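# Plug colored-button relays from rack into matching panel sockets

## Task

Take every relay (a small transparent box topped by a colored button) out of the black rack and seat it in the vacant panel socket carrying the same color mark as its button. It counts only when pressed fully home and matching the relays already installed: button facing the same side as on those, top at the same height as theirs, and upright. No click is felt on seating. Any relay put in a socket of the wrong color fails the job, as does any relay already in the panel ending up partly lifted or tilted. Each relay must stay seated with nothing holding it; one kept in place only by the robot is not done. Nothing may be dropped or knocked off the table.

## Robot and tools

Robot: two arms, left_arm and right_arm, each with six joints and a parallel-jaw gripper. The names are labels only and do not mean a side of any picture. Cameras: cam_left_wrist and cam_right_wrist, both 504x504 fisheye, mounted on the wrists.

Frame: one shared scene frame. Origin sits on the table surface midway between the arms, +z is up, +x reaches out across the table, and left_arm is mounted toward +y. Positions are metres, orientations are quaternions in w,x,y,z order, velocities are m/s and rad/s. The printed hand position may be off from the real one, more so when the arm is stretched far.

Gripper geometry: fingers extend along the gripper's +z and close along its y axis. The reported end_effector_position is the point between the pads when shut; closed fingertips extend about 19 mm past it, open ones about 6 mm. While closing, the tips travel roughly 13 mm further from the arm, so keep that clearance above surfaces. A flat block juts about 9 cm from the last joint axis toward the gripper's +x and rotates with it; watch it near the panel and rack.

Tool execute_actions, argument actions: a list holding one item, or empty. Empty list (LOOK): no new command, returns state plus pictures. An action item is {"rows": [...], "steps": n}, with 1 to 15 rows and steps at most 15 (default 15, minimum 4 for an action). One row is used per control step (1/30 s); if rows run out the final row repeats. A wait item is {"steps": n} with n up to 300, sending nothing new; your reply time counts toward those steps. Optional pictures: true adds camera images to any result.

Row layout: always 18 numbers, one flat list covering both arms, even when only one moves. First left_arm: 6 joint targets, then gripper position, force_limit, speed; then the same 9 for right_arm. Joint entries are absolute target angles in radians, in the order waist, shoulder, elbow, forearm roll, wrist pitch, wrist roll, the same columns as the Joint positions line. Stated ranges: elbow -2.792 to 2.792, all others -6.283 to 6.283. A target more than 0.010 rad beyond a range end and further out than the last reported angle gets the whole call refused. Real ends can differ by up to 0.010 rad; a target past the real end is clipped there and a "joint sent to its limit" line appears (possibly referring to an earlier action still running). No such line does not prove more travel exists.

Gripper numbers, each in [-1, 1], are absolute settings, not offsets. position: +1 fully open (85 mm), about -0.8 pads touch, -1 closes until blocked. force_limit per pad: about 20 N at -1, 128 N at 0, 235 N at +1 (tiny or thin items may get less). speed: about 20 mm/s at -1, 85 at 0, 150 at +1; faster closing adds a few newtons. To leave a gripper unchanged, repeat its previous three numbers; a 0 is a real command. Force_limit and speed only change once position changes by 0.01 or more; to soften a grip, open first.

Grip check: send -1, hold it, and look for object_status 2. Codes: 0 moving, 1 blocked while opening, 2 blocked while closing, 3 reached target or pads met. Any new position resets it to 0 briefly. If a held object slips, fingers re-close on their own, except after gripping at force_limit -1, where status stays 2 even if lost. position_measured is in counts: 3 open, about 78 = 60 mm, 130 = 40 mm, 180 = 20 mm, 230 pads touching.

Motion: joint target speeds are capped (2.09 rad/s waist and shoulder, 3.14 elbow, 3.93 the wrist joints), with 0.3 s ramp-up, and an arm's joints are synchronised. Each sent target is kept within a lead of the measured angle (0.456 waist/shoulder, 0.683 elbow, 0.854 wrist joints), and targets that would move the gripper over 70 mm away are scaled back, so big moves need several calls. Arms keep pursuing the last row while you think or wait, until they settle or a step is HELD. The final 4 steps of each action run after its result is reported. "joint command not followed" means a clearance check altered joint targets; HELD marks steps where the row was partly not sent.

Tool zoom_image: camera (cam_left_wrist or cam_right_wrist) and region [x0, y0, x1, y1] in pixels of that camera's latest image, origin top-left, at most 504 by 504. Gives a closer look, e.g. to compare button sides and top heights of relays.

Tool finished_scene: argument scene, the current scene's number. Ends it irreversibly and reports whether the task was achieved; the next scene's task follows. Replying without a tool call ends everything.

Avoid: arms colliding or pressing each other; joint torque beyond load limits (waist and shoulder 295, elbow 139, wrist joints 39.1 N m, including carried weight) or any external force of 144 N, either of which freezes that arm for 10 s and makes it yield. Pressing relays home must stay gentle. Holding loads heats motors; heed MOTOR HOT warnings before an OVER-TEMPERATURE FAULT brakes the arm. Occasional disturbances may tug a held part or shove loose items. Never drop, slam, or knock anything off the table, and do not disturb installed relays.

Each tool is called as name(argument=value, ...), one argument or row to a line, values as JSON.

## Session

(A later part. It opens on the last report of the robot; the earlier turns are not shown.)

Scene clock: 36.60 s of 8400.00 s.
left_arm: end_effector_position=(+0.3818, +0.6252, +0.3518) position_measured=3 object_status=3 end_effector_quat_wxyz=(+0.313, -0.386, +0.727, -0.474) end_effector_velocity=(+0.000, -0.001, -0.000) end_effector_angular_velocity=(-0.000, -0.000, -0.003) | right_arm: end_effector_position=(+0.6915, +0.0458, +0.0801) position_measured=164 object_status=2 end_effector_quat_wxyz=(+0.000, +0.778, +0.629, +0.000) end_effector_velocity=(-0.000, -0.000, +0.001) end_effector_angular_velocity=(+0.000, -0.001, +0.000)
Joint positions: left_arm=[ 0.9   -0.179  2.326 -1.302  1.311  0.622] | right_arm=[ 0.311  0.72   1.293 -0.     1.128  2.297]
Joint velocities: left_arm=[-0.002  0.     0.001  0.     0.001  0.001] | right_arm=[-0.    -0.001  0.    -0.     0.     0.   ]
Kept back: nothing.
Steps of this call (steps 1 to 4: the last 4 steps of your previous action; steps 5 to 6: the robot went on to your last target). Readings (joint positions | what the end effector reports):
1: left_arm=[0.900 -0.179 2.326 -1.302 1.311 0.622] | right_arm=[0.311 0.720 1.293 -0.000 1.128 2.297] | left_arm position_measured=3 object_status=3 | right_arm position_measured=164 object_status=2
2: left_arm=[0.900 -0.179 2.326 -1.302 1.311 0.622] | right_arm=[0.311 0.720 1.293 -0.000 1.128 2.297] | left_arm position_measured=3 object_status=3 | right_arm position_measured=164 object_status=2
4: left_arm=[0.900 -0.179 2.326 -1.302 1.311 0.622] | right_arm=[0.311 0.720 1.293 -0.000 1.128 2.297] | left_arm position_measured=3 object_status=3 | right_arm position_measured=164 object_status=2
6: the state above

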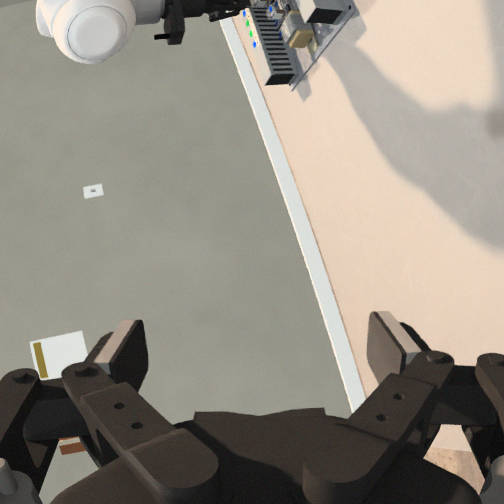

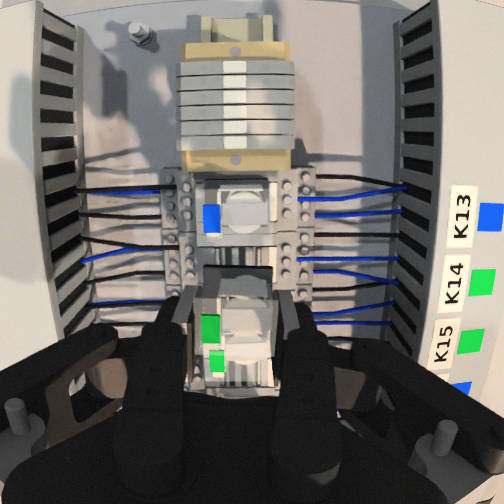

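execute_actions(
  actions=[
    {"rows":[[0.9,-0.179,2.326,-1.302,1.311,0.622,1,0,0,0.3119,0.72,1.2938,0,1.1278,2.2575,-1,-0.5,-0.3]],"steps":10},
  ],
)

execute_actions(
  actions=[
    {"steps":6},
  ],
  pictures=true,
)

zoom_image(
  camera="cam_right_wrist",
  region=[130,150,370,390],
)

Scene clock: 37.40 s of 8400.00 s.
left_arm: end_effector_position=(+0.3818, +0.6252, +0.3518) position_measured=3 object_status=3 end_effector_quat_wxyz=(+0.313, -0.386, +0.727, -0.474) end_effector_velocity=(+0.000, -0.000, -0.000) end_effector_angular_velocity=(-0.000, +0.001, +0.000) | right_arm: end_effector_position=(+0.6909, +0.0458, +0.0794) position_measured=164 object_status=2 end_effector_quat_wxyz=(-0.000, +0.765, +0.644, -0.000) end_effector_velocity=(-0.000, +0.001, +0.001) end_effector_angular_velocity=(+0.001, -0.001, +0.010)
Joint positions: left_arm=[ 0.9   -0.179  2.326 -1.302  1.311  0.622] | right_arm=[ 0.312  0.72   1.294 -0.     1.128  2.258]
Joint velocities: left_arm=[-0.     0.     0.     0.    -0.001 -0.   ] | right_arm=[ 0.001 -0.001  0.     0.    -0.    -0.009]
Steps of this call (steps 1 to 15: the robot went on to your last target; steps 16 to 18: nothing new was sent; steps 19 to 24: the first 6 steps of this action). Readings (joint positions | what the end effector reports):
19: left_arm=[0.900 -0.179 2.326 -1.302 1.311 0.622] | right_arm=[0.311 0.720 1.293 -0.000 1.128 2.297] | left_arm position_measured=3 object_status=3 | right_arm position_measured=164 object_status=2
20: left_arm=[0.900 -0.179 2.326 -1.302 1.311 0.622] | right_arm=[0.312 0.720 1.293 -0.000 1.128 2.291] | left_arm position_measured=3 object_status=3 | right_arm position_measured=164 object_status=2
22: left_arm=[0.900 -0.179 2.326 -1.302 1.311 0.622] | right_arm=[0.312 0.720 1.294 -0.000 1.128 2.262] | left_arm position_measured=3 object_status=3 | right_arm position_measured=164 object_status=2
24: the state above

Scene clock: 37.60 s of 8400.00 s.
left_arm: end_effector_position=(+0.3818, +0.6252, +0.3518) position_measured=3 object_status=3 end_effector_quat_wxyz=(+0.313, -0.386, +0.727, -0.474) end_effector_velocity=(+0.000, -0.000, +0.000) end_effector_angular_velocity=(+0.001, -0.001, -0.001) | right_arm: end_effector_position=(+0.6909, +0.0459, +0.0796) position_measured=164 object_status=2 end_effector_quat_wxyz=(-0.000, +0.765, +0.644, -0.000) end_effector_velocity=(+0.000, -0.000, +0.001) end_effector_angular_velocity=(+0.001, -0.001, +0.000)
Joint positions: left_arm=[ 0.9   -0.179  2.326 -1.302  1.311  0.622] | right_arm=[ 0.312  0.72   1.294 -0.     1.128  2.258]
Joint velocities: left_arm=[-0.    -0.001 -0.     0.     0.     0.   ] | right_arm=[-0.    -0.001 -0.    -0.    -0.    -0.001]
Kept back: nothing.
Steps of this call (steps 1 to 4: the last 4 steps of your previous action; steps 5 to 6: the robot went on to your last target). Readings (joint positions | what the end effector reports):
1: left_arm=[0.900 -0.179 2.326 -1.302 1.311 0.622] | right_arm=[0.312 0.720 1.294 -0.000 1.128 2.258] | left_arm position_measured=3 object_status=3 | right_arm position_measured=164 object_status=2
2: left_arm=[0.900 -0.179 2.326 -1.302 1.311 0.622] | right_arm=[0.312 0.720 1.294 -0.000 1.128 2.258] | left_arm position_measured=3 object_status=3 | right_arm position_measured=164 object_status=2
4: left_arm=[0.900 -0.179 2.326 -1.302 1.311 0.622] | right_arm=[0.312 0.720 1.294 -0.000 1.128 2.258] | left_arm position_measured=3 object_status=3 | right_arm position_measured=164 object_status=2
6: the state above

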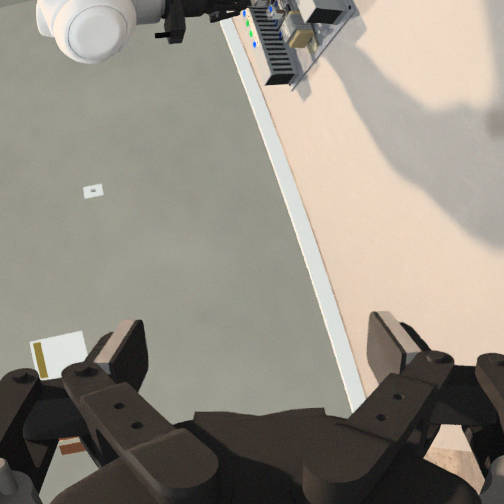

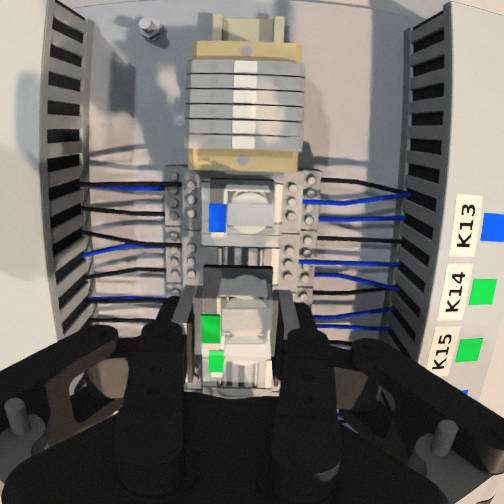

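Region (130, 150, 370, 390) of cam_right_wrist's 504x504 image, scaled by 2.100, with more detail than that image has.

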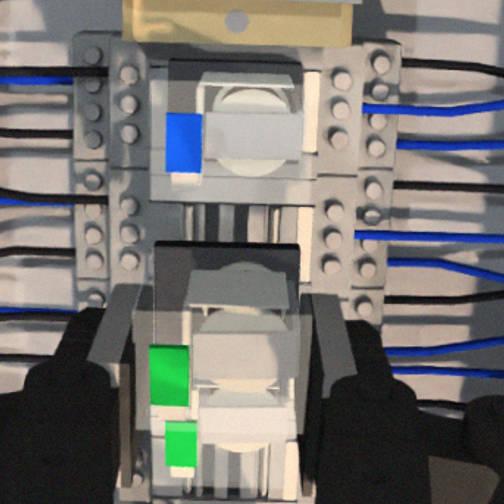

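execute_actions(
  actions=[
    {"rows":[[0.9,-0.179,2.326,-1.302,1.311,0.622,1,0,0,0.3119,0.7214,1.2955,0,1.1247,2.2575,-1,-0.5,-0.3],[0.9,-0.179,2.326,-1.302,1.311,0.622,1,0,0,0.3119,0.7228,1.2972,0,1.1216,2.2575,-1,-0.5,-0.3],[0.9,-0.179,2.326,-1.302,1.311,0.622,1,0,0,0.3119,0.7242,1.2989,0,1.1185,2.2575,-1,-0.5,-0.3]],"steps":10},
  ],
)

execute_actions(
  actions=[
    {"steps":6},
  ],
  pictures=true,
)

zoom_image(
  camera="cam_right_wrist",
  region=[130,150,370,390],
)

Scene clock: 38.33 s of 8400.00 s.
left_arm: end_effector_position=(+0.3818, +0.6252, +0.3518) position_measured=3 object_status=3 end_effector_quat_wxyz=(+0.313, -0.386, +0.727, -0.474) end_effector_velocity=(-0.000, +0.000, -0.000) end_effector_angular_velocity=(+0.001, -0.000, +0.001) | right_arm: end_effector_position=(+0.6907, +0.0458, +0.0739) position_measured=164 object_status=2 end_effector_quat_wxyz=(-0.000, +0.765, +0.644, +0.000) end_effector_velocity=(+0.000, +0.001, -0.003) end_effector_angular_velocity=(-0.000, +0.000, +0.001)
Joint positions: left_arm=[ 0.9   -0.179  2.326 -1.302  1.311  0.622] | right_arm=[0.312 0.724 1.299 0.    1.119 2.257]
Joint velocities: left_arm=[ 0.    -0.001  0.    -0.    -0.001  0.001] | right_arm=[ 0.001  0.004  0.    -0.    -0.004 -0.   ]
Steps of this call (steps 1 to 15: the robot went on to your last target; step 16: nothing new was sent; steps 17 to 22: the first 6 steps of this action). Readings (joint positions | what the end effector reports):
17: left_arm=[0.900 -0.179 2.326 -1.302 1.311 0.622] | right_arm=[0.312 0.720 1.294 0.000 1.128 2.258] | left_arm position_measured=3 object_status=3 | right_arm position_measured=164 object_status=2
18: left_arm=[0.900 -0.179 2.326 -1.302 1.311 0.622] | right_arm=[0.312 0.720 1.295 0.000 1.126 2.258] | left_arm position_measured=3 object_status=3 | right_arm position_measured=164 object_status=2
20: left_arm=[0.900 -0.179 2.326 -1.302 1.311 0.622] | right_arm=[0.312 0.723 1.298 0.000 1.120 2.257] | left_arm position_measured=3 object_status=3 | right_arm position_measured=164 object_status=2
22: the state above

Scene clock: 38.53 s of 8400.00 s.
left_arm: end_effector_position=(+0.3818, +0.6252, +0.3518) position_measured=3 object_status=3 end_effector_quat_wxyz=(+0.313, -0.386, +0.727, -0.474) end_effector_velocity=(+0.000, -0.002, +0.000) end_effector_angular_velocity=(-0.001, +0.000, -0.003) | right_arm: end_effector_position=(+0.6907, +0.0458, +0.0736) position_measured=164 object_status=2 end_effector_quat_wxyz=(-0.000, +0.765, +0.644, +0.000) end_effector_velocity=(+0.000, -0.000, +0.001) end_effector_angular_velocity=(+0.000, -0.001, -0.000)
Joint positions: left_arm=[ 0.9   -0.179  2.326 -1.302  1.311  0.622] | right_arm=[0.312 0.724 1.299 0.    1.119 2.257]
Joint velocities: left_arm=[-0.002 -0.001  0.001 -0.     0.001 -0.001] | right_arm=[-0.    -0.001  0.    -0.    -0.     0.   ]
Kept back: nothing.
Steps of this call (steps 1 to 4: the last 4 steps of your previous action; steps 5 to 6: the robot went on to your last target). Readings (joint positions | what the end effector reports):
1: left_arm=[0.900 -0.179 2.326 -1.302 1.311 0.622] | right_arm=[0.312 0.724 1.299 0.000 1.119 2.257] | left_arm position_measured=3 object_status=3 | right_arm position_measured=164 object_status=2
2: left_arm=[0.900 -0.179 2.326 -1.302 1.311 0.622] | right_arm=[0.312 0.724 1.299 0.000 1.119 2.257] | left_arm position_measured=3 object_status=3 | right_arm position_measured=164 object_status=2
4: left_arm=[0.900 -0.179 2.326 -1.302 1.311 0.622] | right_arm=[0.312 0.724 1.299 0.000 1.119 2.257] | left_arm position_measured=3 object_status=3 | right_arm position_measured=164 object_status=2
6: the state above

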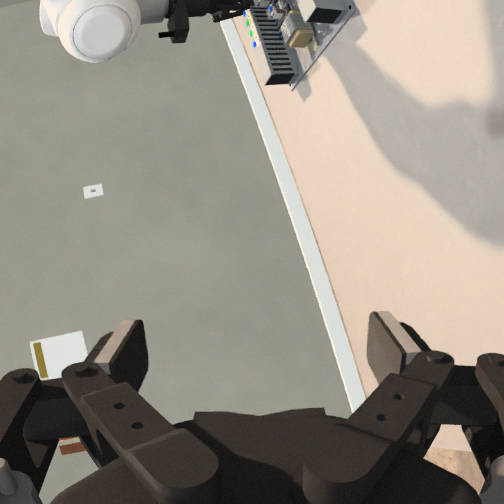

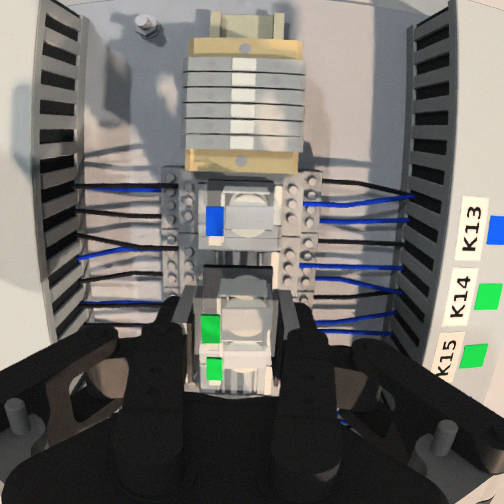

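Region (130, 150, 370, 390) of cam_right_wrist's 504x504 image, scaled by 2.100, with more detail than that image has.

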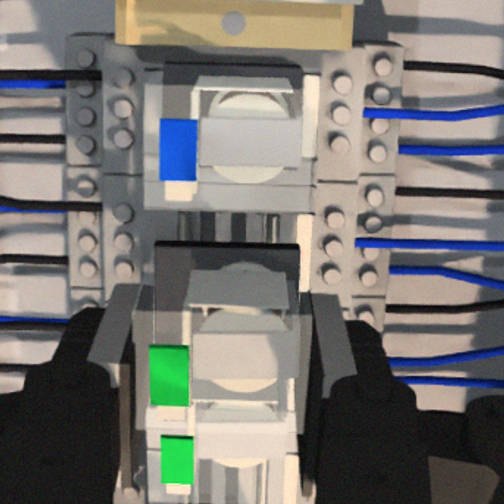

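execute_actions(
  actions=[
    {"rows":[[0.9,-0.179,2.326,-1.302,1.311,0.622,1,0,0,0.3119,0.7229,1.2973,0,1.1214,2.2575,-1,-0.5,-0.3],[0.9,-0.179,2.326,-1.302,1.311,0.622,1,0,0,0.3119,0.7229,1.2973,0,1.1214,2.2575,-1,-0.5,-0.3],[0.9,-0.179,2.326,-1.302,1.311,0.622,1,0,0,0.3139,0.7254,1.2928,0,1.1234,2.2595,-1,-0.5,-0.3],[0.9,-0.179,2.326,-1.302,1.311,0.622,1,0,0,0.3159,0.7279,1.2884,0,1.1253,2.2615,-1,-0.5,-0.3]],"steps":10},
  ],
)

execute_actions(
  actions=[
    {"steps":6},
  ],
  pictures=true,
)

zoom_image(
  camera="cam_right_wrist",
  region=[130,150,370,390],
)

Scene clock: 40.13 s of 8400.00 s.
left_arm: end_effector_position=(+0.3818, +0.6252, +0.3518) position_measured=3 object_status=3 end_effector_quat_wxyz=(+0.313, -0.386, +0.727, -0.474) end_effector_velocity=(+0.001, -0.001, -0.000) end_effector_angular_velocity=(-0.001, +0.001, -0.002) | right_arm: end_effector_position=(+0.6917, +0.0501, +0.0755) position_measured=164 object_status=2 end_effector_quat_wxyz=(+0.000, +0.765, +0.644, +0.000) end_effector_velocity=(-0.002, +0.018, -0.005) end_effector_angular_velocity=(-0.005, +0.010, -0.001)
Joint positions: left_arm=[ 0.9   -0.179  2.326 -1.302  1.311  0.622] | right_arm=[ 0.316  0.727  1.289 -0.     1.125  2.261]
Joint velocities: left_arm=[-0.003  0.    -0.     0.    -0.001 -0.001] | right_arm=[ 0.018  0.02  -0.028  0.     0.018  0.019]
Steps of this call (steps 1 to 15: the robot went on to your last target; steps 16 to 42: nothing new was sent; steps 43 to 48: the first 6 steps of this action). Readings (joint positions | what the end effector reports):
43: left_arm=[0.900 -0.179 2.326 -1.302 1.311 0.622] | right_arm=[0.312 0.724 1.299 -0.000 1.118 2.257] | left_arm position_measured=3 object_status=3 | right_arm position_measured=164 object_status=2
44: left_arm=[0.900 -0.179 2.326 -1.302 1.311 0.622] | right_arm=[0.312 0.724 1.298 -0.000 1.119 2.257] | left_arm position_measured=3 object_status=3 | right_arm position_measured=164 object_status=2
46: left_arm=[0.900 -0.179 2.326 -1.302 1.311 0.622] | right_arm=[0.313 0.725 1.295 -0.000 1.122 2.258] | left_arm position_measured=3 object_status=3 | right_arm position_measured=164 object_status=2
48: the state above

Scene clock: 40.33 s of 8400.00 s.
left_arm: end_effector_position=(+0.3818, +0.6252, +0.3518) position_measured=3 object_status=3 end_effector_quat_wxyz=(+0.313, -0.386, +0.727, -0.474) end_effector_velocity=(+0.000, +0.000, +0.000) end_effector_angular_velocity=(+0.000, -0.000, +0.000) | right_arm: end_effector_position=(+0.6917, +0.0505, +0.0754) position_measured=164 object_status=2 end_effector_quat_wxyz=(+0.000, +0.765, +0.644, +0.000) end_effector_velocity=(-0.000, +0.000, -0.000) end_effector_angular_velocity=(-0.000, +0.000, -0.000)
Joint positions: left_arm=[ 0.9   -0.179  2.326 -1.302  1.311  0.622] | right_arm=[ 0.316  0.728  1.288 -0.     1.125  2.261]
Joint velocities: left_arm=[ 0. -0. -0. -0.  0. -0.] | right_arm=[ 0.     0.     0.    -0.     0.     0.001]
Kept back: nothing.
Steps of this call (steps 1 to 4: the last 4 steps of your previous action; steps 5 to 6: the robot went on to your last target). Readings (joint positions | what the end effector reports):
1: left_arm=[0.900 -0.179 2.326 -1.302 1.311 0.622] | right_arm=[0.316 0.728 1.289 -0.000 1.125 2.261] | left_arm position_measured=3 object_status=3 | right_arm position_measured=164 object_status=2
2: left_arm=[0.900 -0.179 2.326 -1.302 1.311 0.622] | right_arm=[0.316 0.728 1.289 -0.000 1.125 2.261] | left_arm position_measured=3 object_status=3 | right_arm position_measured=164 object_status=2
4: left_arm=[0.900 -0.179 2.326 -1.302 1.311 0.622] | right_arm=[0.316 0.728 1.288 -0.000 1.125 2.261] | left_arm position_measured=3 object_status=3 | right_arm position_measured=164 object_status=2
6: the state above

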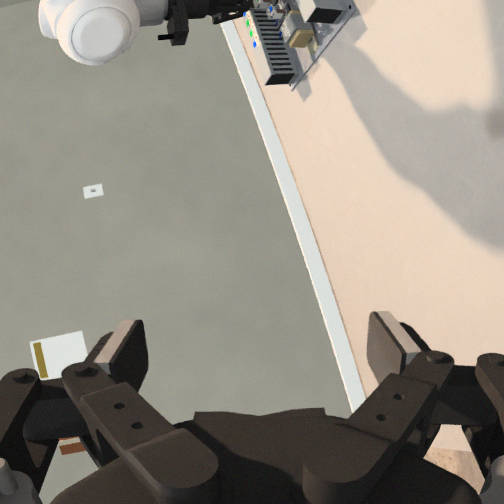

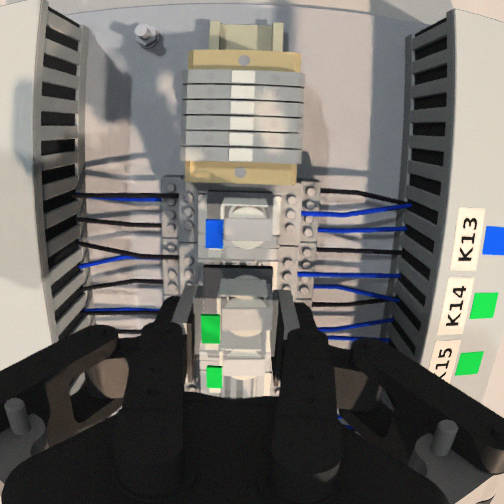

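Region (130, 150, 370, 390) of cam_right_wrist's 504x504 image, scaled by 2.100, with more detail than that image has.

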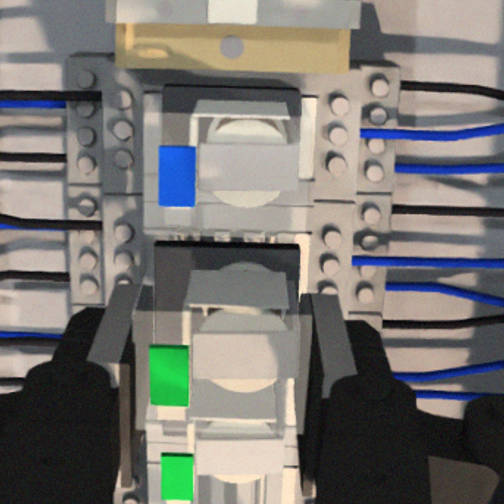

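execute_actions(
  actions=[
    {"rows":[[0.9,-0.179,2.326,-1.302,1.311,0.622,1,0,0,0.3165,0.7286,1.2872,0,1.1258,2.2621,-1,-0.5,-0.3],[0.9,-0.179,2.326,-1.302,1.311,0.622,1,0,0,0.3165,0.7297,1.2886,0,1.1233,2.2621,-1,-0.5,-0.3],[0.9,-0.179,2.326,-1.302,1.311,0.622,1,0,0,0.3165,0.7308,1.2899,0,1.1209,2.2621,-1,-0.5,-0.3]],"steps":10},
  ],
)

execute_actions(
  actions=[
    {"steps":6},
  ],
  pictures=true,
)

zoom_image(
  camera="cam_right_wrist",
  region=[160,200,320,360],
)

Scene clock: 41.07 s of 8400.00 s.
left_arm: end_effector_position=(+0.3818, +0.6252, +0.3518) position_measured=3 object_status=3 end_effector_quat_wxyz=(+0.313, -0.386, +0.727, -0.474) end_effector_velocity=(+0.000, +0.001, +0.000) end_effector_angular_velocity=(+0.001, -0.000, +0.001) | right_arm: end_effector_position=(+0.6915, +0.0510, +0.0719) position_measured=164 object_status=2 end_effector_quat_wxyz=(-0.000, +0.765, +0.644, -0.000) end_effector_velocity=(+0.003, +0.001, +0.001) end_effector_angular_velocity=(+0.005, -0.009, -0.000)
Joint positions: left_arm=[ 0.9   -0.179  2.326 -1.302  1.311  0.622] | right_arm=[ 0.316  0.731  1.29  -0.     1.122  2.262]
Joint velocities: left_arm=[ 0.001 -0.    -0.     0.    -0.001  0.001] | right_arm=[-0.    -0.001 -0.     0.    -0.01   0.   ]
Steps of this call (steps 1 to 15: the robot went on to your last target; step 16: nothing new was sent; steps 17 to 22: the first 6 steps of this action). Readings (joint positions | what the end effector reports):
17: left_arm=[0.900 -0.179 2.326 -1.302 1.311 0.622] | right_arm=[0.316 0.728 1.288 -0.000 1.125 2.262] | left_arm position_measured=3 object_status=3 | right_arm position_measured=164 object_status=2
18: left_arm=[0.900 -0.179 2.326 -1.302 1.311 0.622] | right_arm=[0.316 0.728 1.288 -0.000 1.126 2.262] | left_arm position_measured=3 object_status=3 | right_arm position_measured=164 object_status=2
20: left_arm=[0.900 -0.179 2.326 -1.302 1.311 0.622] | right_arm=[0.316 0.730 1.289 -0.000 1.123 2.262] | left_arm position_measured=3 object_status=3 | right_arm position_measured=164 object_status=2
22: the state above

Scene clock: 41.27 s of 8400.00 s.
left_arm: end_effector_position=(+0.3818, +0.6252, +0.3518) position_measured=3 object_status=3 end_effector_quat_wxyz=(+0.313, -0.386, +0.727, -0.474) end_effector_velocity=(-0.000, -0.001, +0.000) end_effector_angular_velocity=(-0.002, +0.000, -0.001) | right_arm: end_effector_position=(+0.6916, +0.0511, +0.0719) position_measured=164 object_status=2 end_effector_quat_wxyz=(+0.000, +0.765, +0.644, -0.000) end_effector_velocity=(+0.001, -0.001, -0.000) end_effector_angular_velocity=(+0.001, -0.000, -0.002)
Joint positions: left_arm=[ 0.9   -0.179  2.326 -1.302  1.311  0.622] | right_arm=[ 0.316  0.731  1.29  -0.     1.121  2.262]
Joint velocities: left_arm=[-0.    -0.     0.     0.     0.002 -0.001] | right_arm=[-0.001  0.    -0.     0.001 -0.001  0.   ]
Kept back: nothing.
Steps of this call (steps 1 to 4: the last 4 steps of your previous action; steps 5 to 6: the robot went on to your last target). Readings (joint positions | what the end effector reports):
1: left_arm=[0.900 -0.179 2.326 -1.302 1.311 0.622] | right_arm=[0.316 0.731 1.290 -0.000 1.121 2.262] | left_arm position_measured=3 object_status=3 | right_arm position_measured=164 object_status=2
2: left_arm=[0.900 -0.179 2.326 -1.302 1.311 0.622] | right_arm=[0.316 0.731 1.290 -0.000 1.121 2.262] | left_arm position_measured=3 object_status=3 | right_arm position_measured=164 object_status=2
4: left_arm=[0.900 -0.179 2.326 -1.302 1.311 0.622] | right_arm=[0.316 0.731 1.290 -0.000 1.121 2.262] | left_arm position_measured=3 object_status=3 | right_arm position_measured=164 object_status=2
6: the state above

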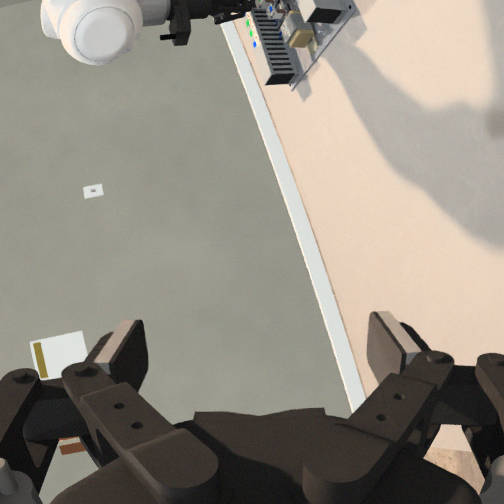

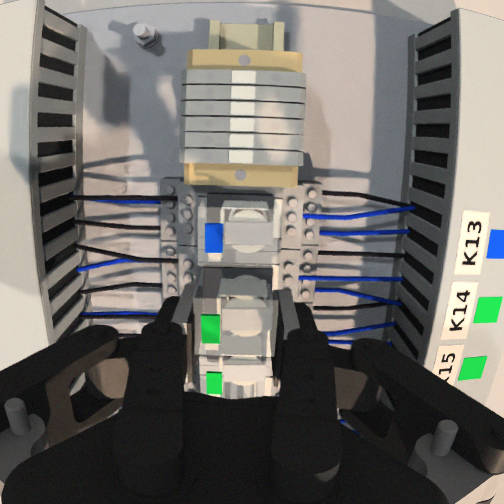

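Region (160, 200, 320, 360) of cam_right_wrist's 504x504 image, scaled by 3.150, with more detail than that image has.

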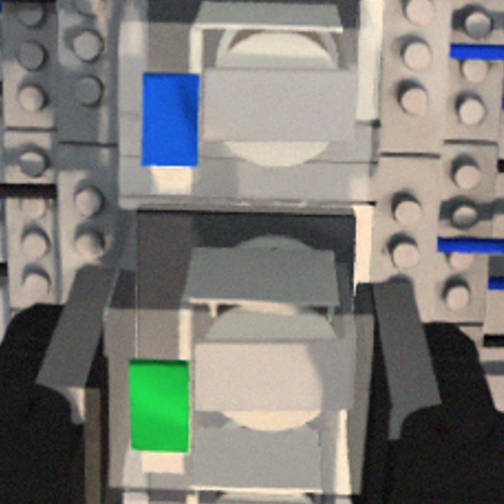

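execute_actions(
  actions=[
    {"rows":[[0.9,-0.179,2.326,-1.302,1.311,0.622,1,0,0,0.3167,0.7304,1.2905,0,1.1206,2.2623,-1,-0.5,-0.3],[0.9,-0.179,2.326,-1.302,1.311,0.622,1,0,0,0.3167,0.7304,1.2905,0,1.1206,2.2623,-1,-0.5,-0.3],[0.9,-0.179,2.326,-1.302,1.311,0.622,1,0,0,0.3167,0.7307,1.2908,0,1.12,2.2623,-1,-0.5,-0.3],[0.9,-0.179,2.326,-1.302,1.311,0.622,1,0,0,0.3167,0.7309,1.2911,0,1.1196,2.2623,-1,-0.5,-0.3],[0.9,-0.179,2.326,-1.302,1.311,0.622,1,0,0,0.3167,0.7312,1.2914,0,1.119,2.2623,-1,-0.5,-0.3],[0.9,-0.179,2.326,-1.302,1.311,0.622,1,0,0,0.3167,0.7314,1.2917,0,1.1185,2.2623,-1,-0.5,-0.3],[0.9,-0.179,2.326,-1.302,1.311,0.622,1,0,0,0.3167,0.7317,1.292,0,1.1179,2.2623,-1,-0.5,-0.3],[0.9,-0.179,2.326,-1.302,1.311,0.622,1,0,0,0.3167,0.7319,1.2923,0,1.1174,2.2623,-1,-0.5,-0.3],[0.9,-0.179,2.326,-1.302,1.311,0.622,1,0,0,0.3167,0.7322,1.2926,0,1.1168,2.2623,-1,-0.5,-0.3],[0.9,-0.179,2.326,-1.302,1.311,0.622,1,0,0,0.3167,0.7324,1.2929,0,1.1163,2.2623,-1,-0.5,-0.3]],"steps":14},
  ],
)

execute_actions(
  actions=[
    {"steps":8},
  ],
  pictures=true,
)

zoom_image(
  camera="cam_right_wrist",
  region=[160,200,320,360],
)

Scene clock: 42.00 s of 8400.00 s.
left_arm: end_effector_position=(+0.3818, +0.6252, +0.3518) position_measured=3 object_status=3 end_effector_quat_wxyz=(+0.313, -0.386, +0.727, -0.474) end_effector_velocity=(-0.000, -0.001, -0.001) end_effector_angular_velocity=(-0.001, +0.001, -0.001) | right_arm: end_effector_position=(+0.6913, +0.0511, +0.0697) position_measured=164 object_status=2 end_effector_quat_wxyz=(+0.000, +0.765, +0.644, +0.000) end_effector_velocity=(-0.001, +0.001, -0.013) end_effector_angular_velocity=(-0.001, +0.002, +0.001)
Joint positions: left_arm=[ 0.9   -0.179  2.326 -1.302  1.311  0.622] | right_arm=[0.317 0.732 1.292 0.    1.117 2.262]
Joint velocities: left_arm=[-0.001  0.     0.001 -0.     0.     0.   ] | right_arm=[ 0.001  0.009  0.009 -0.    -0.016  0.   ]
Steps of this call (steps 1 to 12: the robot went on to your last target; steps 13 to 22: the first 10 steps of this action). Readings (joint positions | what the end effector reports):
13: left_arm=[0.900 -0.179 2.326 -1.302 1.311 0.622] | right_arm=[0.317 0.731 1.290 0.000 1.121 2.262] | left_arm position_measured=3 object_status=3 | right_arm position_measured=164 object_status=2
14: left_arm=[0.900 -0.179 2.326 -1.302 1.311 0.622] | right_arm=[0.317 0.731 1.290 0.000 1.121 2.262] | left_arm position_measured=3 object_status=3 | right_arm position_measured=164 object_status=2
16: left_arm=[0.900 -0.179 2.326 -1.302 1.311 0.622] | right_arm=[0.317 0.731 1.291 0.000 1.120 2.262] | left_arm position_measured=3 object_status=3 | right_arm position_measured=164 object_status=2
20: left_arm=[0.900 -0.179 2.326 -1.302 1.311 0.622] | right_arm=[0.317 0.731 1.292 0.000 1.118 2.262] | left_arm position_measured=3 object_status=3 | right_arm position_measured=164 object_status=2
22: the state above

Scene clock: 42.27 s of 8400.00 s.
left_arm: end_effector_position=(+0.3818, +0.6252, +0.3518) position_measured=3 object_status=3 end_effector_quat_wxyz=(+0.313, -0.386, +0.727, -0.474) end_effector_velocity=(-0.000, -0.001, -0.000) end_effector_angular_velocity=(-0.003, +0.001, -0.001) | right_arm: end_effector_position=(+0.6912, +0.0511, +0.0690) position_measured=164 object_status=2 end_effector_quat_wxyz=(+0.000, +0.765, +0.644, +0.000) end_effector_velocity=(+0.000, -0.001, -0.001) end_effector_angular_velocity=(-0.000, +0.000, -0.001)
Joint positions: left_arm=[ 0.9   -0.179  2.326 -1.302  1.311  0.622] | right_arm=[0.317 0.732 1.293 0.    1.116 2.262]
Joint velocities: left_arm=[ 0.     0.     0.     0.     0.002 -0.001] | right_arm=[-0.001  0.001 -0.    -0.     0.     0.   ]
Kept back: nothing.
Steps of this call (steps 1 to 4: the last 4 steps of your previous action; steps 5 to 8: the robot went on to your last target). Readings (joint positions | what the end effector reports):
1: left_arm=[0.900 -0.179 2.326 -1.302 1.311 0.622] | right_arm=[0.317 0.732 1.293 0.000 1.117 2.262] | left_arm position_measured=3 object_status=3 | right_arm position_measured=164 object_status=2
2: left_arm=[0.900 -0.179 2.326 -1.302 1.311 0.622] | right_arm=[0.317 0.732 1.293 0.000 1.116 2.262] | left_arm position_measured=3 object_status=3 | right_arm position_measured=164 object_status=2
4: left_arm=[0.900 -0.179 2.326 -1.302 1.311 0.622] | right_arm=[0.317 0.732 1.293 0.000 1.116 2.262] | left_arm position_measured=3 object_status=3 | right_arm position_measured=164 object_status=2
8: the state above

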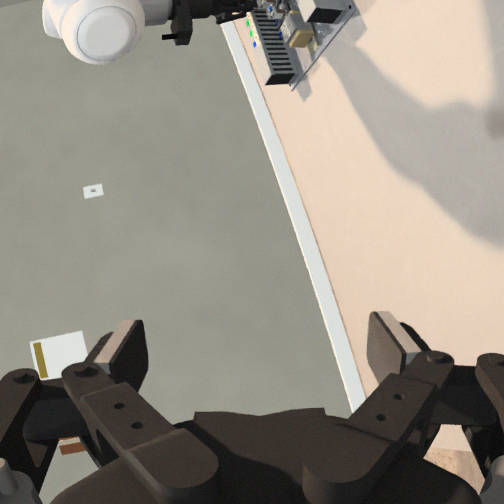

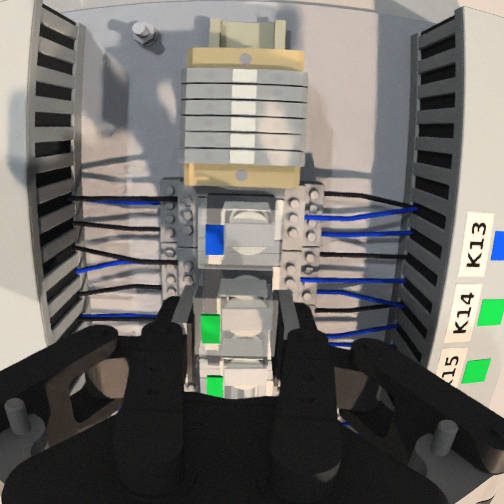

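Region (160, 200, 320, 360) of cam_right_wrist's 504x504 image, scaled by 3.150, with more detail than that image has.

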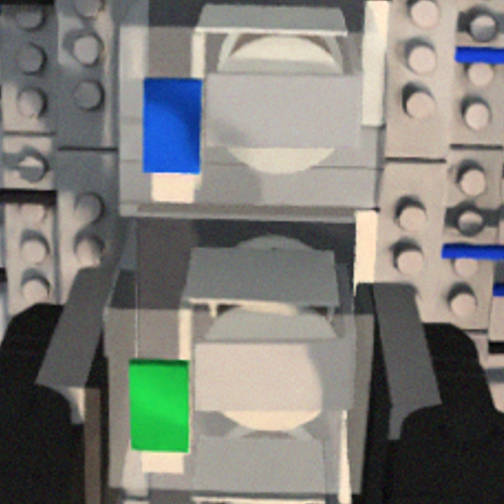

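execute_actions(
  actions=[
    {"rows":[[0.9,-0.179,2.326,-1.302,1.311,0.622,1,0,0,0.3167,0.7326,1.2932,0,1.1158,2.2623,-1,-0.5,-0.3],[0.9,-0.179,2.326,-1.302,1.311,0.622,1,0,0,0.3167,0.7328,1.2934,0,1.1154,2.2623,-1,-0.5,-0.3],[0.9,-0.179,2.326,-1.302,1.311,0.622,1,0,0,0.3167,0.733,1.2936,0,1.115,2.2623,-1,-0.5,-0.3],[0.9,-0.179,2.326,-1.302,1.311,0.622,1,0,0,0.3167,0.7332,1.2939,0,1.1145,2.2623,-1,-0.5,-0.3],[0.9,-0.179,2.326,-1.302,1.311,0.622,1,0,0,0.3167,0.7334,1.2941,0,1.1141,2.2623,-1,-0.5,-0.3],[0.9,-0.179,2.326,-1.302,1.311,0.622,1,0,0,0.3167,0.7336,1.2944,0,1.1136,2.2623,-1,-0.5,-0.3],[0.9,-0.179,2.326,-1.302,1.311,0.622,1,0,0,0.3167,0.7338,1.2946,0,1.1132,2.2623,-1,-0.5,-0.3],[0.9,-0.179,2.326,-1.302,1.311,0.622,1,0,0,0.3167,0.734,1.2949,0,1.1127,2.2623,-1,-0.5,-0.3]],"steps":12},
  ],
)

execute_actions(
  actions=[
    {"steps":8},
  ],
  pictures=true,
)

zoom_image(
  camera="cam_right_wrist",
  region=[160,200,320,360],
)

Scene clock: 43.00 s of 8400.00 s.
left_arm: end_effector_position=(+0.3818, +0.6252, +0.3518) position_measured=3 object_status=3 end_effector_quat_wxyz=(+0.313, -0.386, +0.727, -0.474) end_effector_velocity=(-0.000, +0.000, +0.000) end_effector_angular_velocity=(-0.000, -0.000, +0.000) | right_arm: end_effector_position=(+0.6911, +0.0510, +0.0670) position_measured=164 object_status=2 end_effector_quat_wxyz=(-0.000, +0.765, +0.644, -0.000) end_effector_velocity=(-0.000, -0.001, -0.007) end_effector_angular_velocity=(+0.001, -0.002, -0.000)
Joint positions: left_arm=[ 0.9   -0.179  2.326 -1.302  1.311  0.622] | right_arm=[0.317 0.734 1.294 0.    1.113 2.262]
Joint velocities: left_arm=[ 0.001  0.    -0.    -0.     0.001 -0.   ] | right_arm=[-0.     0.004  0.007 -0.001 -0.013  0.   ]
Steps of this call (steps 1 to 14: the robot went on to your last target; steps 15 to 22: the first 8 steps of this action). Readings (joint positions | what the end effector reports):
15: left_arm=[0.900 -0.179 2.326 -1.302 1.311 0.622] | right_arm=[0.317 0.732 1.293 0.000 1.116 2.262] | left_arm position_measured=3 object_status=3 | right_arm position_measured=164 object_status=2
16: left_arm=[0.900 -0.179 2.326 -1.302 1.311 0.622] | right_arm=[0.317 0.732 1.293 0.000 1.116 2.262] | left_arm position_measured=3 object_status=3 | right_arm position_measured=164 object_status=2
18: left_arm=[0.900 -0.179 2.326 -1.302 1.311 0.622] | right_arm=[0.317 0.733 1.294 0.000 1.115 2.262] | left_arm position_measured=3 object_status=3 | right_arm position_measured=164 object_status=2
22: the state above

Scene clock: 43.27 s of 8400.00 s.
left_arm: end_effector_position=(+0.3818, +0.6252, +0.3518) position_measured=3 object_status=3 end_effector_quat_wxyz=(+0.313, -0.386, +0.727, -0.474) end_effector_velocity=(+0.000, -0.000, +0.001) end_effector_angular_velocity=(-0.001, -0.001, -0.001) | right_arm: end_effector_position=(+0.6911, +0.0510, +0.0665) position_measured=164 object_status=2 end_effector_quat_wxyz=(-0.000, +0.765, +0.644, -0.000) end_effector_velocity=(+0.001, -0.001, +0.001) end_effector_angular_velocity=(-0.000, -0.001, -0.001)
Joint positions: left_arm=[ 0.9   -0.179  2.326 -1.302  1.311  0.622] | right_arm=[0.317 0.734 1.295 0.    1.113 2.262]
Joint velocities: left_arm=[ 0.    -0.    -0.001  0.     0.001 -0.001] | right_arm=[-0.001 -0.001  0.    -0.001 -0.    -0.   ]
Kept back: nothing.
Steps of this call (steps 1 to 4: the last 4 steps of your previous action; steps 5 to 8: the robot went on to your last target). Readings (joint positions | what the end effector reports):
1: left_arm=[0.900 -0.179 2.326 -1.302 1.311 0.622] | right_arm=[0.317 0.734 1.295 0.000 1.113 2.262] | left_arm position_measured=3 object_status=3 | right_arm position_measured=164 object_status=2
2: left_arm=[0.900 -0.179 2.326 -1.302 1.311 0.622] | right_arm=[0.317 0.734 1.295 0.000 1.113 2.262] | left_arm position_measured=3 object_status=3 | right_arm position_measured=164 object_status=2
4: left_arm=[0.900 -0.179 2.326 -1.302 1.311 0.622] | right_arm=[0.317 0.734 1.295 0.000 1.113 2.262] | left_arm position_measured=3 object_status=3 | right_arm position_measured=164 object_status=2
8: the state above

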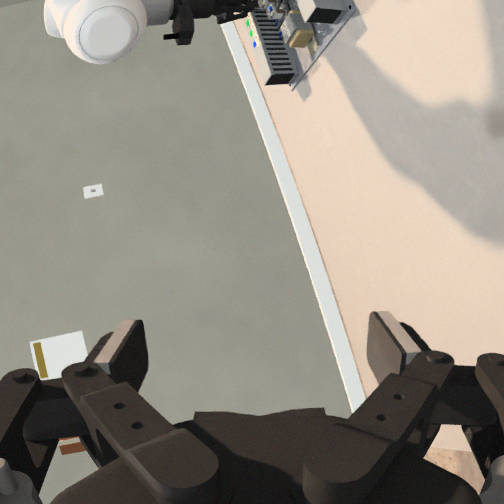

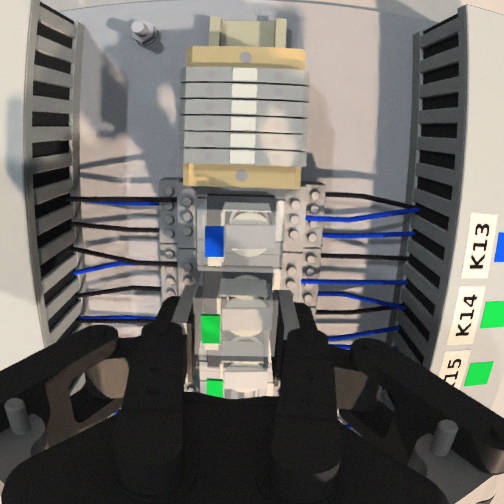

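Region (160, 200, 320, 360) of cam_right_wrist's 504x504 image, scaled by 3.150, with more detail than that image has.

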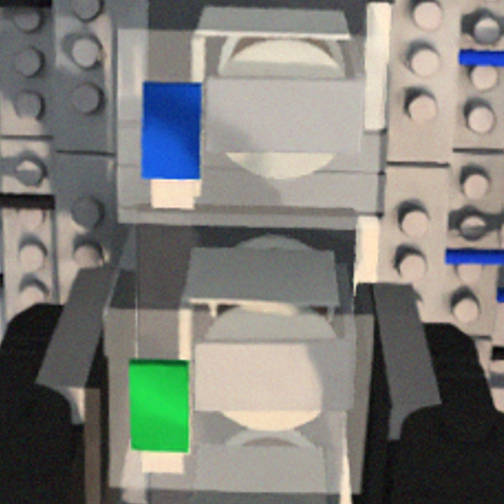

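execute_actions(
  actions=[
    {"rows":[[0.9,-0.179,2.326,-1.302,1.311,0.622,1,0,0,0.3167,0.7342,1.2951,0,1.1123,2.2623,-1,-0.5,-0.3],[0.9,-0.179,2.326,-1.302,1.311,0.622,1,0,0,0.3167,0.7344,1.2954,0,1.1118,2.2623,-1,-0.5,-0.3],[0.9,-0.179,2.326,-1.302,1.311,0.622,1,0,0,0.3167,0.7346,1.2956,0,1.1114,2.2623,-1,-0.5,-0.3],[0.9,-0.179,2.326,-1.302,1.311,0.622,1,0,0,0.3167,0.7348,1.2959,0,1.1109,2.2623,-1,-0.5,-0.3],[0.9,-0.179,2.326,-1.302,1.311,0.622,1,0,0,0.3167,0.735,1.2961,0,1.1105,2.2623,-1,-0.5,-0.3],[0.9,-0.179,2.326,-1.302,1.311,0.622,1,0,0,0.3167,0.7352,1.2964,0,1.11,2.2623,-1,-0.5,-0.3],[0.9,-0.179,2.326,-1.302,1.311,0.622,1,0,0,0.3167,0.7354,1.2966,0,1.1096,2.2623,-1,-0.5,-0.3]],"steps":12},
  ],
)

execute_actions(
  actions=[
    {"steps":8},
  ],
  pictures=true,
)

zoom_image(
  camera="cam_right_wrist",
  region=[160,200,320,360],
)

Scene clock: 43.73 s of 8400.00 s.
left_arm: end_effector_position=(+0.3818, +0.6252, +0.3518) position_measured=3 object_status=3 end_effector_quat_wxyz=(+0.313, -0.386, +0.727, -0.474) end_effector_velocity=(+0.000, -0.001, -0.000) end_effector_angular_velocity=(-0.002, +0.001, -0.001) | right_arm: end_effector_position=(+0.6910, +0.0510, +0.0645) position_measured=164 object_status=2 end_effector_quat_wxyz=(-0.000, +0.765, +0.644, -0.000) end_effector_velocity=(-0.001, +0.000, -0.006) end_effector_angular_velocity=(+0.001, +0.000, -0.000)
Joint positions: left_arm=[ 0.9   -0.179  2.326 -1.302  1.311  0.622] | right_arm=[0.317 0.735 1.296 0.    1.11  2.262]
Joint velocities: left_arm=[-0.001 -0.     0.001 -0.    -0.    -0.002] | right_arm=[ 0.     0.003  0.005  0.001 -0.009  0.   ]
Steps of this call (steps 1 to 6: the robot went on to your last target; steps 7 to 14: the first 8 steps of this action). Readings (joint positions | what the end effector reports):
7: left_arm=[0.900 -0.179 2.326 -1.302 1.311 0.622] | right_arm=[0.317 0.734 1.295 0.000 1.113 2.262] | left_arm position_measured=3 object_status=3 | right_arm position_measured=164 object_status=2
8: left_arm=[0.900 -0.179 2.326 -1.302 1.311 0.622] | right_arm=[0.317 0.734 1.295 0.000 1.112 2.262] | left_arm position_measured=3 object_status=3 | right_arm position_measured=164 object_status=2
10: left_arm=[0.900 -0.179 2.326 -1.302 1.311 0.622] | right_arm=[0.317 0.734 1.295 0.000 1.112 2.262] | left_arm position_measured=3 object_status=3 | right_arm position_measured=164 object_status=2
14: the state above

Scene clock: 44.00 s of 8400.00 s.
left_arm: end_effector_position=(+0.3818, +0.6252, +0.3518) position_measured=3 object_status=3 end_effector_quat_wxyz=(+0.313, -0.386, +0.727, -0.474) end_effector_velocity=(+0.000, -0.001, -0.000) end_effector_angular_velocity=(-0.002, +0.001, -0.001) | right_arm: end_effector_position=(+0.6910, +0.0509, +0.0643) position_measured=164 object_status=2 end_effector_quat_wxyz=(-0.000, +0.765, +0.644, -0.000) end_effector_velocity=(+0.000, -0.001, +0.001) end_effector_angular_velocity=(+0.000, -0.001, -0.000)
Joint positions: left_arm=[ 0.9   -0.179  2.326 -1.302  1.311  0.622] | right_arm=[0.317 0.735 1.297 0.    1.11  2.262]
Joint velocities: left_arm=[-0.001 -0.     0.001 -0.     0.001 -0.002] | right_arm=[-0.001 -0.001  0.    -0.001 -0.    -0.   ]
Kept back: nothing.
Steps of this call (steps 1 to 4: the last 4 steps of your previous action; steps 5 to 8: the robot went on to your last target). Readings (joint positions | what the end effector reports):
1: left_arm=[0.900 -0.179 2.326 -1.302 1.311 0.622] | right_arm=[0.317 0.735 1.297 0.000 1.110 2.262] | left_arm position_measured=3 object_status=3 | right_arm position_measured=164 object_status=2
2: left_arm=[0.900 -0.179 2.326 -1.302 1.311 0.622] | right_arm=[0.317 0.735 1.297 0.000 1.110 2.262] | left_arm position_measured=3 object_status=3 | right_arm position_measured=164 object_status=2
4: left_arm=[0.900 -0.179 2.326 -1.302 1.311 0.622] | right_arm=[0.317 0.735 1.297 0.000 1.110 2.262] | left_arm position_measured=3 object_status=3 | right_arm position_measured=164 object_status=2
8: the state above

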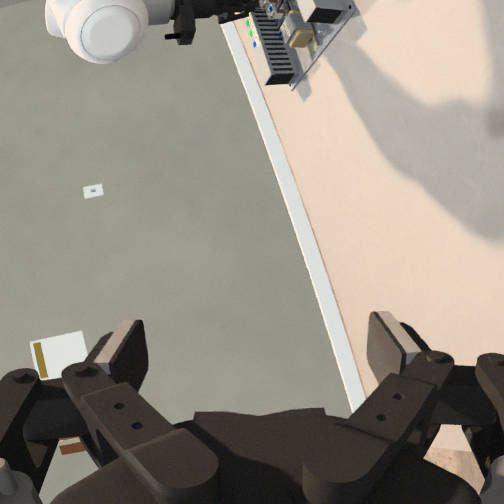

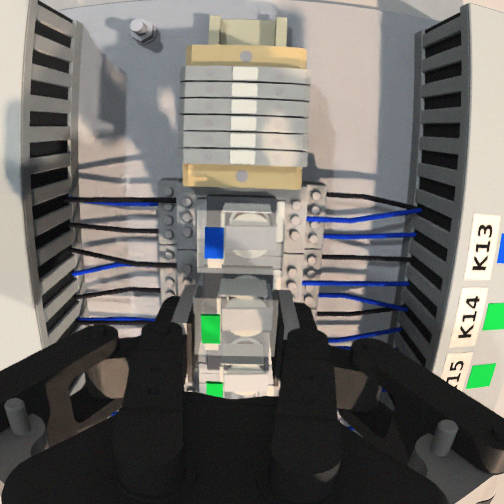

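Region (160, 200, 320, 360) of cam_right_wrist's 504x504 image, scaled by 3.150, with more detail than that image has.

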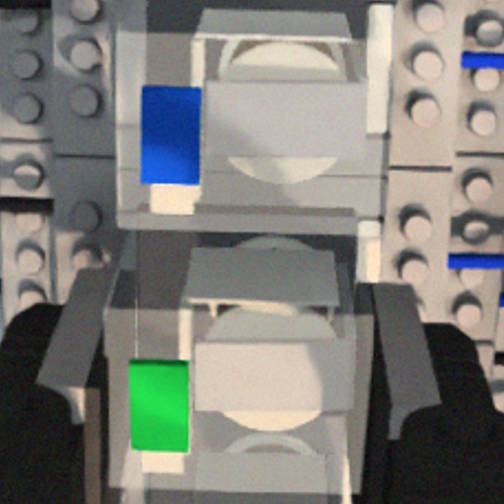

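execute_actions(
  actions=[
    {"rows":[[0.9,-0.179,2.326,-1.302,1.311,0.622,1,0,0,0.3167,0.7356,1.2968,0,1.1092,2.2623,-1,-0.5,-0.3],[0.9,-0.179,2.326,-1.302,1.311,0.622,1,0,0,0.3167,0.7358,1.2971,0,1.1087,2.2623,-1,-0.5,-0.3],[0.9,-0.179,2.326,-1.302,1.311,0.622,1,0,0,0.3167,0.736,1.2973,0,1.1083,2.2623,-1,-0.5,-0.3],[0.9,-0.179,2.326,-1.302,1.311,0.622,1,0,0,0.3167,0.7362,1.2976,0,1.1078,2.2623,-1,-0.5,-0.3]],"steps":8},
  ],
)

execute_actions(
  actions=[
    {"steps":8},
  ],
  pictures=true,
)

zoom_image(
  camera="cam_right_wrist",
  region=[130,170,370,410],
)

Scene clock: 44.57 s of 8400.00 s.
left_arm: end_effector_position=(+0.3818, +0.6252, +0.3518) position_measured=3 object_status=3 end_effector_quat_wxyz=(+0.313, -0.386, +0.727, -0.474) end_effector_velocity=(+0.000, -0.000, -0.001) end_effector_angular_velocity=(+0.000, +0.000, -0.001) | right_arm: end_effector_position=(+0.6909, +0.0509, +0.0636) position_measured=164 object_status=2 end_effector_quat_wxyz=(-0.000, +0.765, +0.644, -0.000) end_effector_velocity=(-0.001, +0.000, -0.010) end_effector_angular_velocity=(-0.000, +0.001, +0.001)
Joint positions: left_arm=[ 0.9   -0.179  2.326 -1.302  1.311  0.622] | right_arm=[0.317 0.736 1.297 0.    1.109 2.262]
Joint velocities: left_arm=[-0.001  0.     0.001 -0.    -0.001  0.001] | right_arm=[ 0.001  0.007  0.007  0.    -0.013  0.   ]
Steps of this call (steps 1 to 13: the robot went on to your last target; steps 14 to 17: the first 4 steps of this action). Readings (joint positions | what the end effector reports):
14: left_arm=[0.900 -0.179 2.326 -1.302 1.311 0.622] | right_arm=[0.317 0.735 1.297 0.000 1.110 2.262] | left_arm position_measured=3 object_status=3 | right_arm position_measured=164 object_status=2
15: left_arm=[0.900 -0.179 2.326 -1.302 1.311 0.622] | right_arm=[0.317 0.735 1.297 0.000 1.109 2.262] | left_arm position_measured=3 object_status=3 | right_arm position_measured=164 object_status=2
17: the state above

Scene clock: 44.83 s of 8400.00 s.
left_arm: end_effector_position=(+0.3818, +0.6252, +0.3518) position_measured=3 object_status=3 end_effector_quat_wxyz=(+0.313, -0.386, +0.727, -0.474) end_effector_velocity=(+0.000, +0.001, +0.000) end_effector_angular_velocity=(+0.000, +0.000, +0.001) | right_arm: end_effector_position=(+0.6909, +0.0509, +0.0631) position_measured=164 object_status=2 end_effector_quat_wxyz=(-0.000, +0.765, +0.644, -0.000) end_effector_velocity=(+0.000, -0.000, +0.002) end_effector_angular_velocity=(+0.001, -0.001, -0.001)
Joint positions: left_arm=[ 0.9   -0.179  2.326 -1.302  1.311  0.622] | right_arm=[0.317 0.736 1.298 0.    1.108 2.262]
Joint velocities: left_arm=[ 0.001  0.    -0.    -0.    -0.    -0.   ] | right_arm=[-0.    -0.002  0.     0.     0.     0.   ]
Kept back: nothing.
Steps of this call (steps 1 to 4: the last 4 steps of your previous action; steps 5 to 8: the robot went on to your last target). Readings (joint positions | what the end effector reports):
1: left_arm=[0.900 -0.179 2.326 -1.302 1.311 0.622] | right_arm=[0.317 0.736 1.297 0.000 1.108 2.262] | left_arm position_measured=3 object_status=3 | right_arm position_measured=164 object_status=2
2: left_arm=[0.900 -0.179 2.326 -1.302 1.311 0.622] | right_arm=[0.317 0.736 1.298 0.000 1.108 2.262] | left_arm position_measured=3 object_status=3 | right_arm position_measured=164 object_status=2
4: left_arm=[0.900 -0.179 2.326 -1.302 1.311 0.622] | right_arm=[0.317 0.736 1.298 0.000 1.108 2.262] | left_arm position_measured=3 object_status=3 | right_arm position_measured=164 object_status=2
8: the state above

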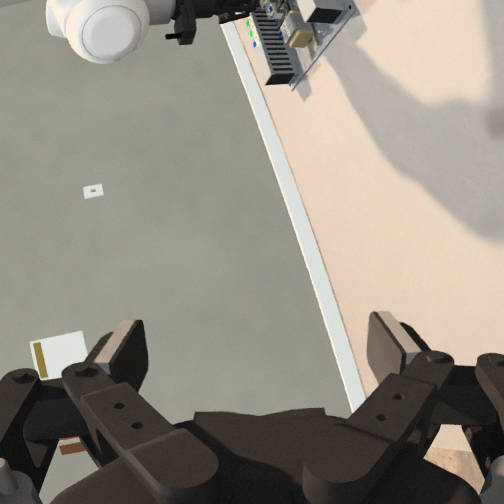

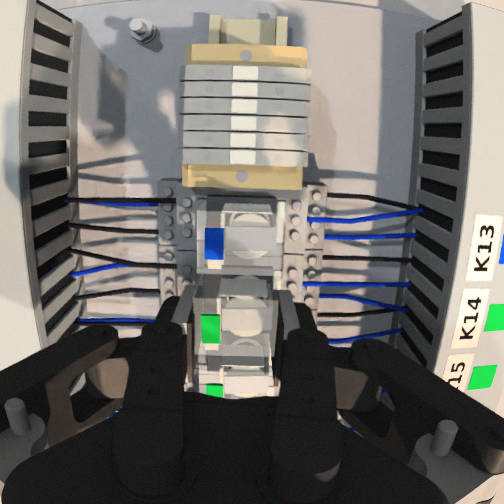

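Region (130, 170, 370, 410) of cam_right_wrist's 504x504 image, scaled by 2.100, with more detail than that image has.

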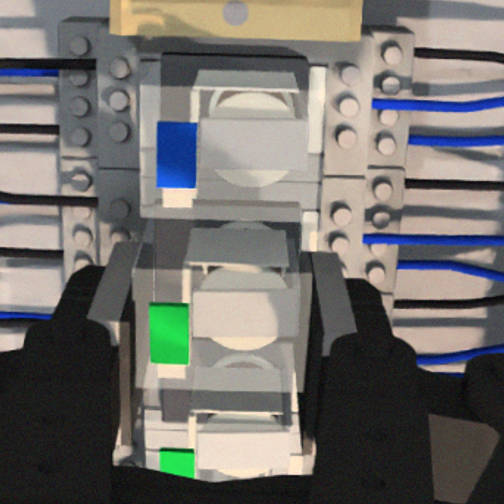

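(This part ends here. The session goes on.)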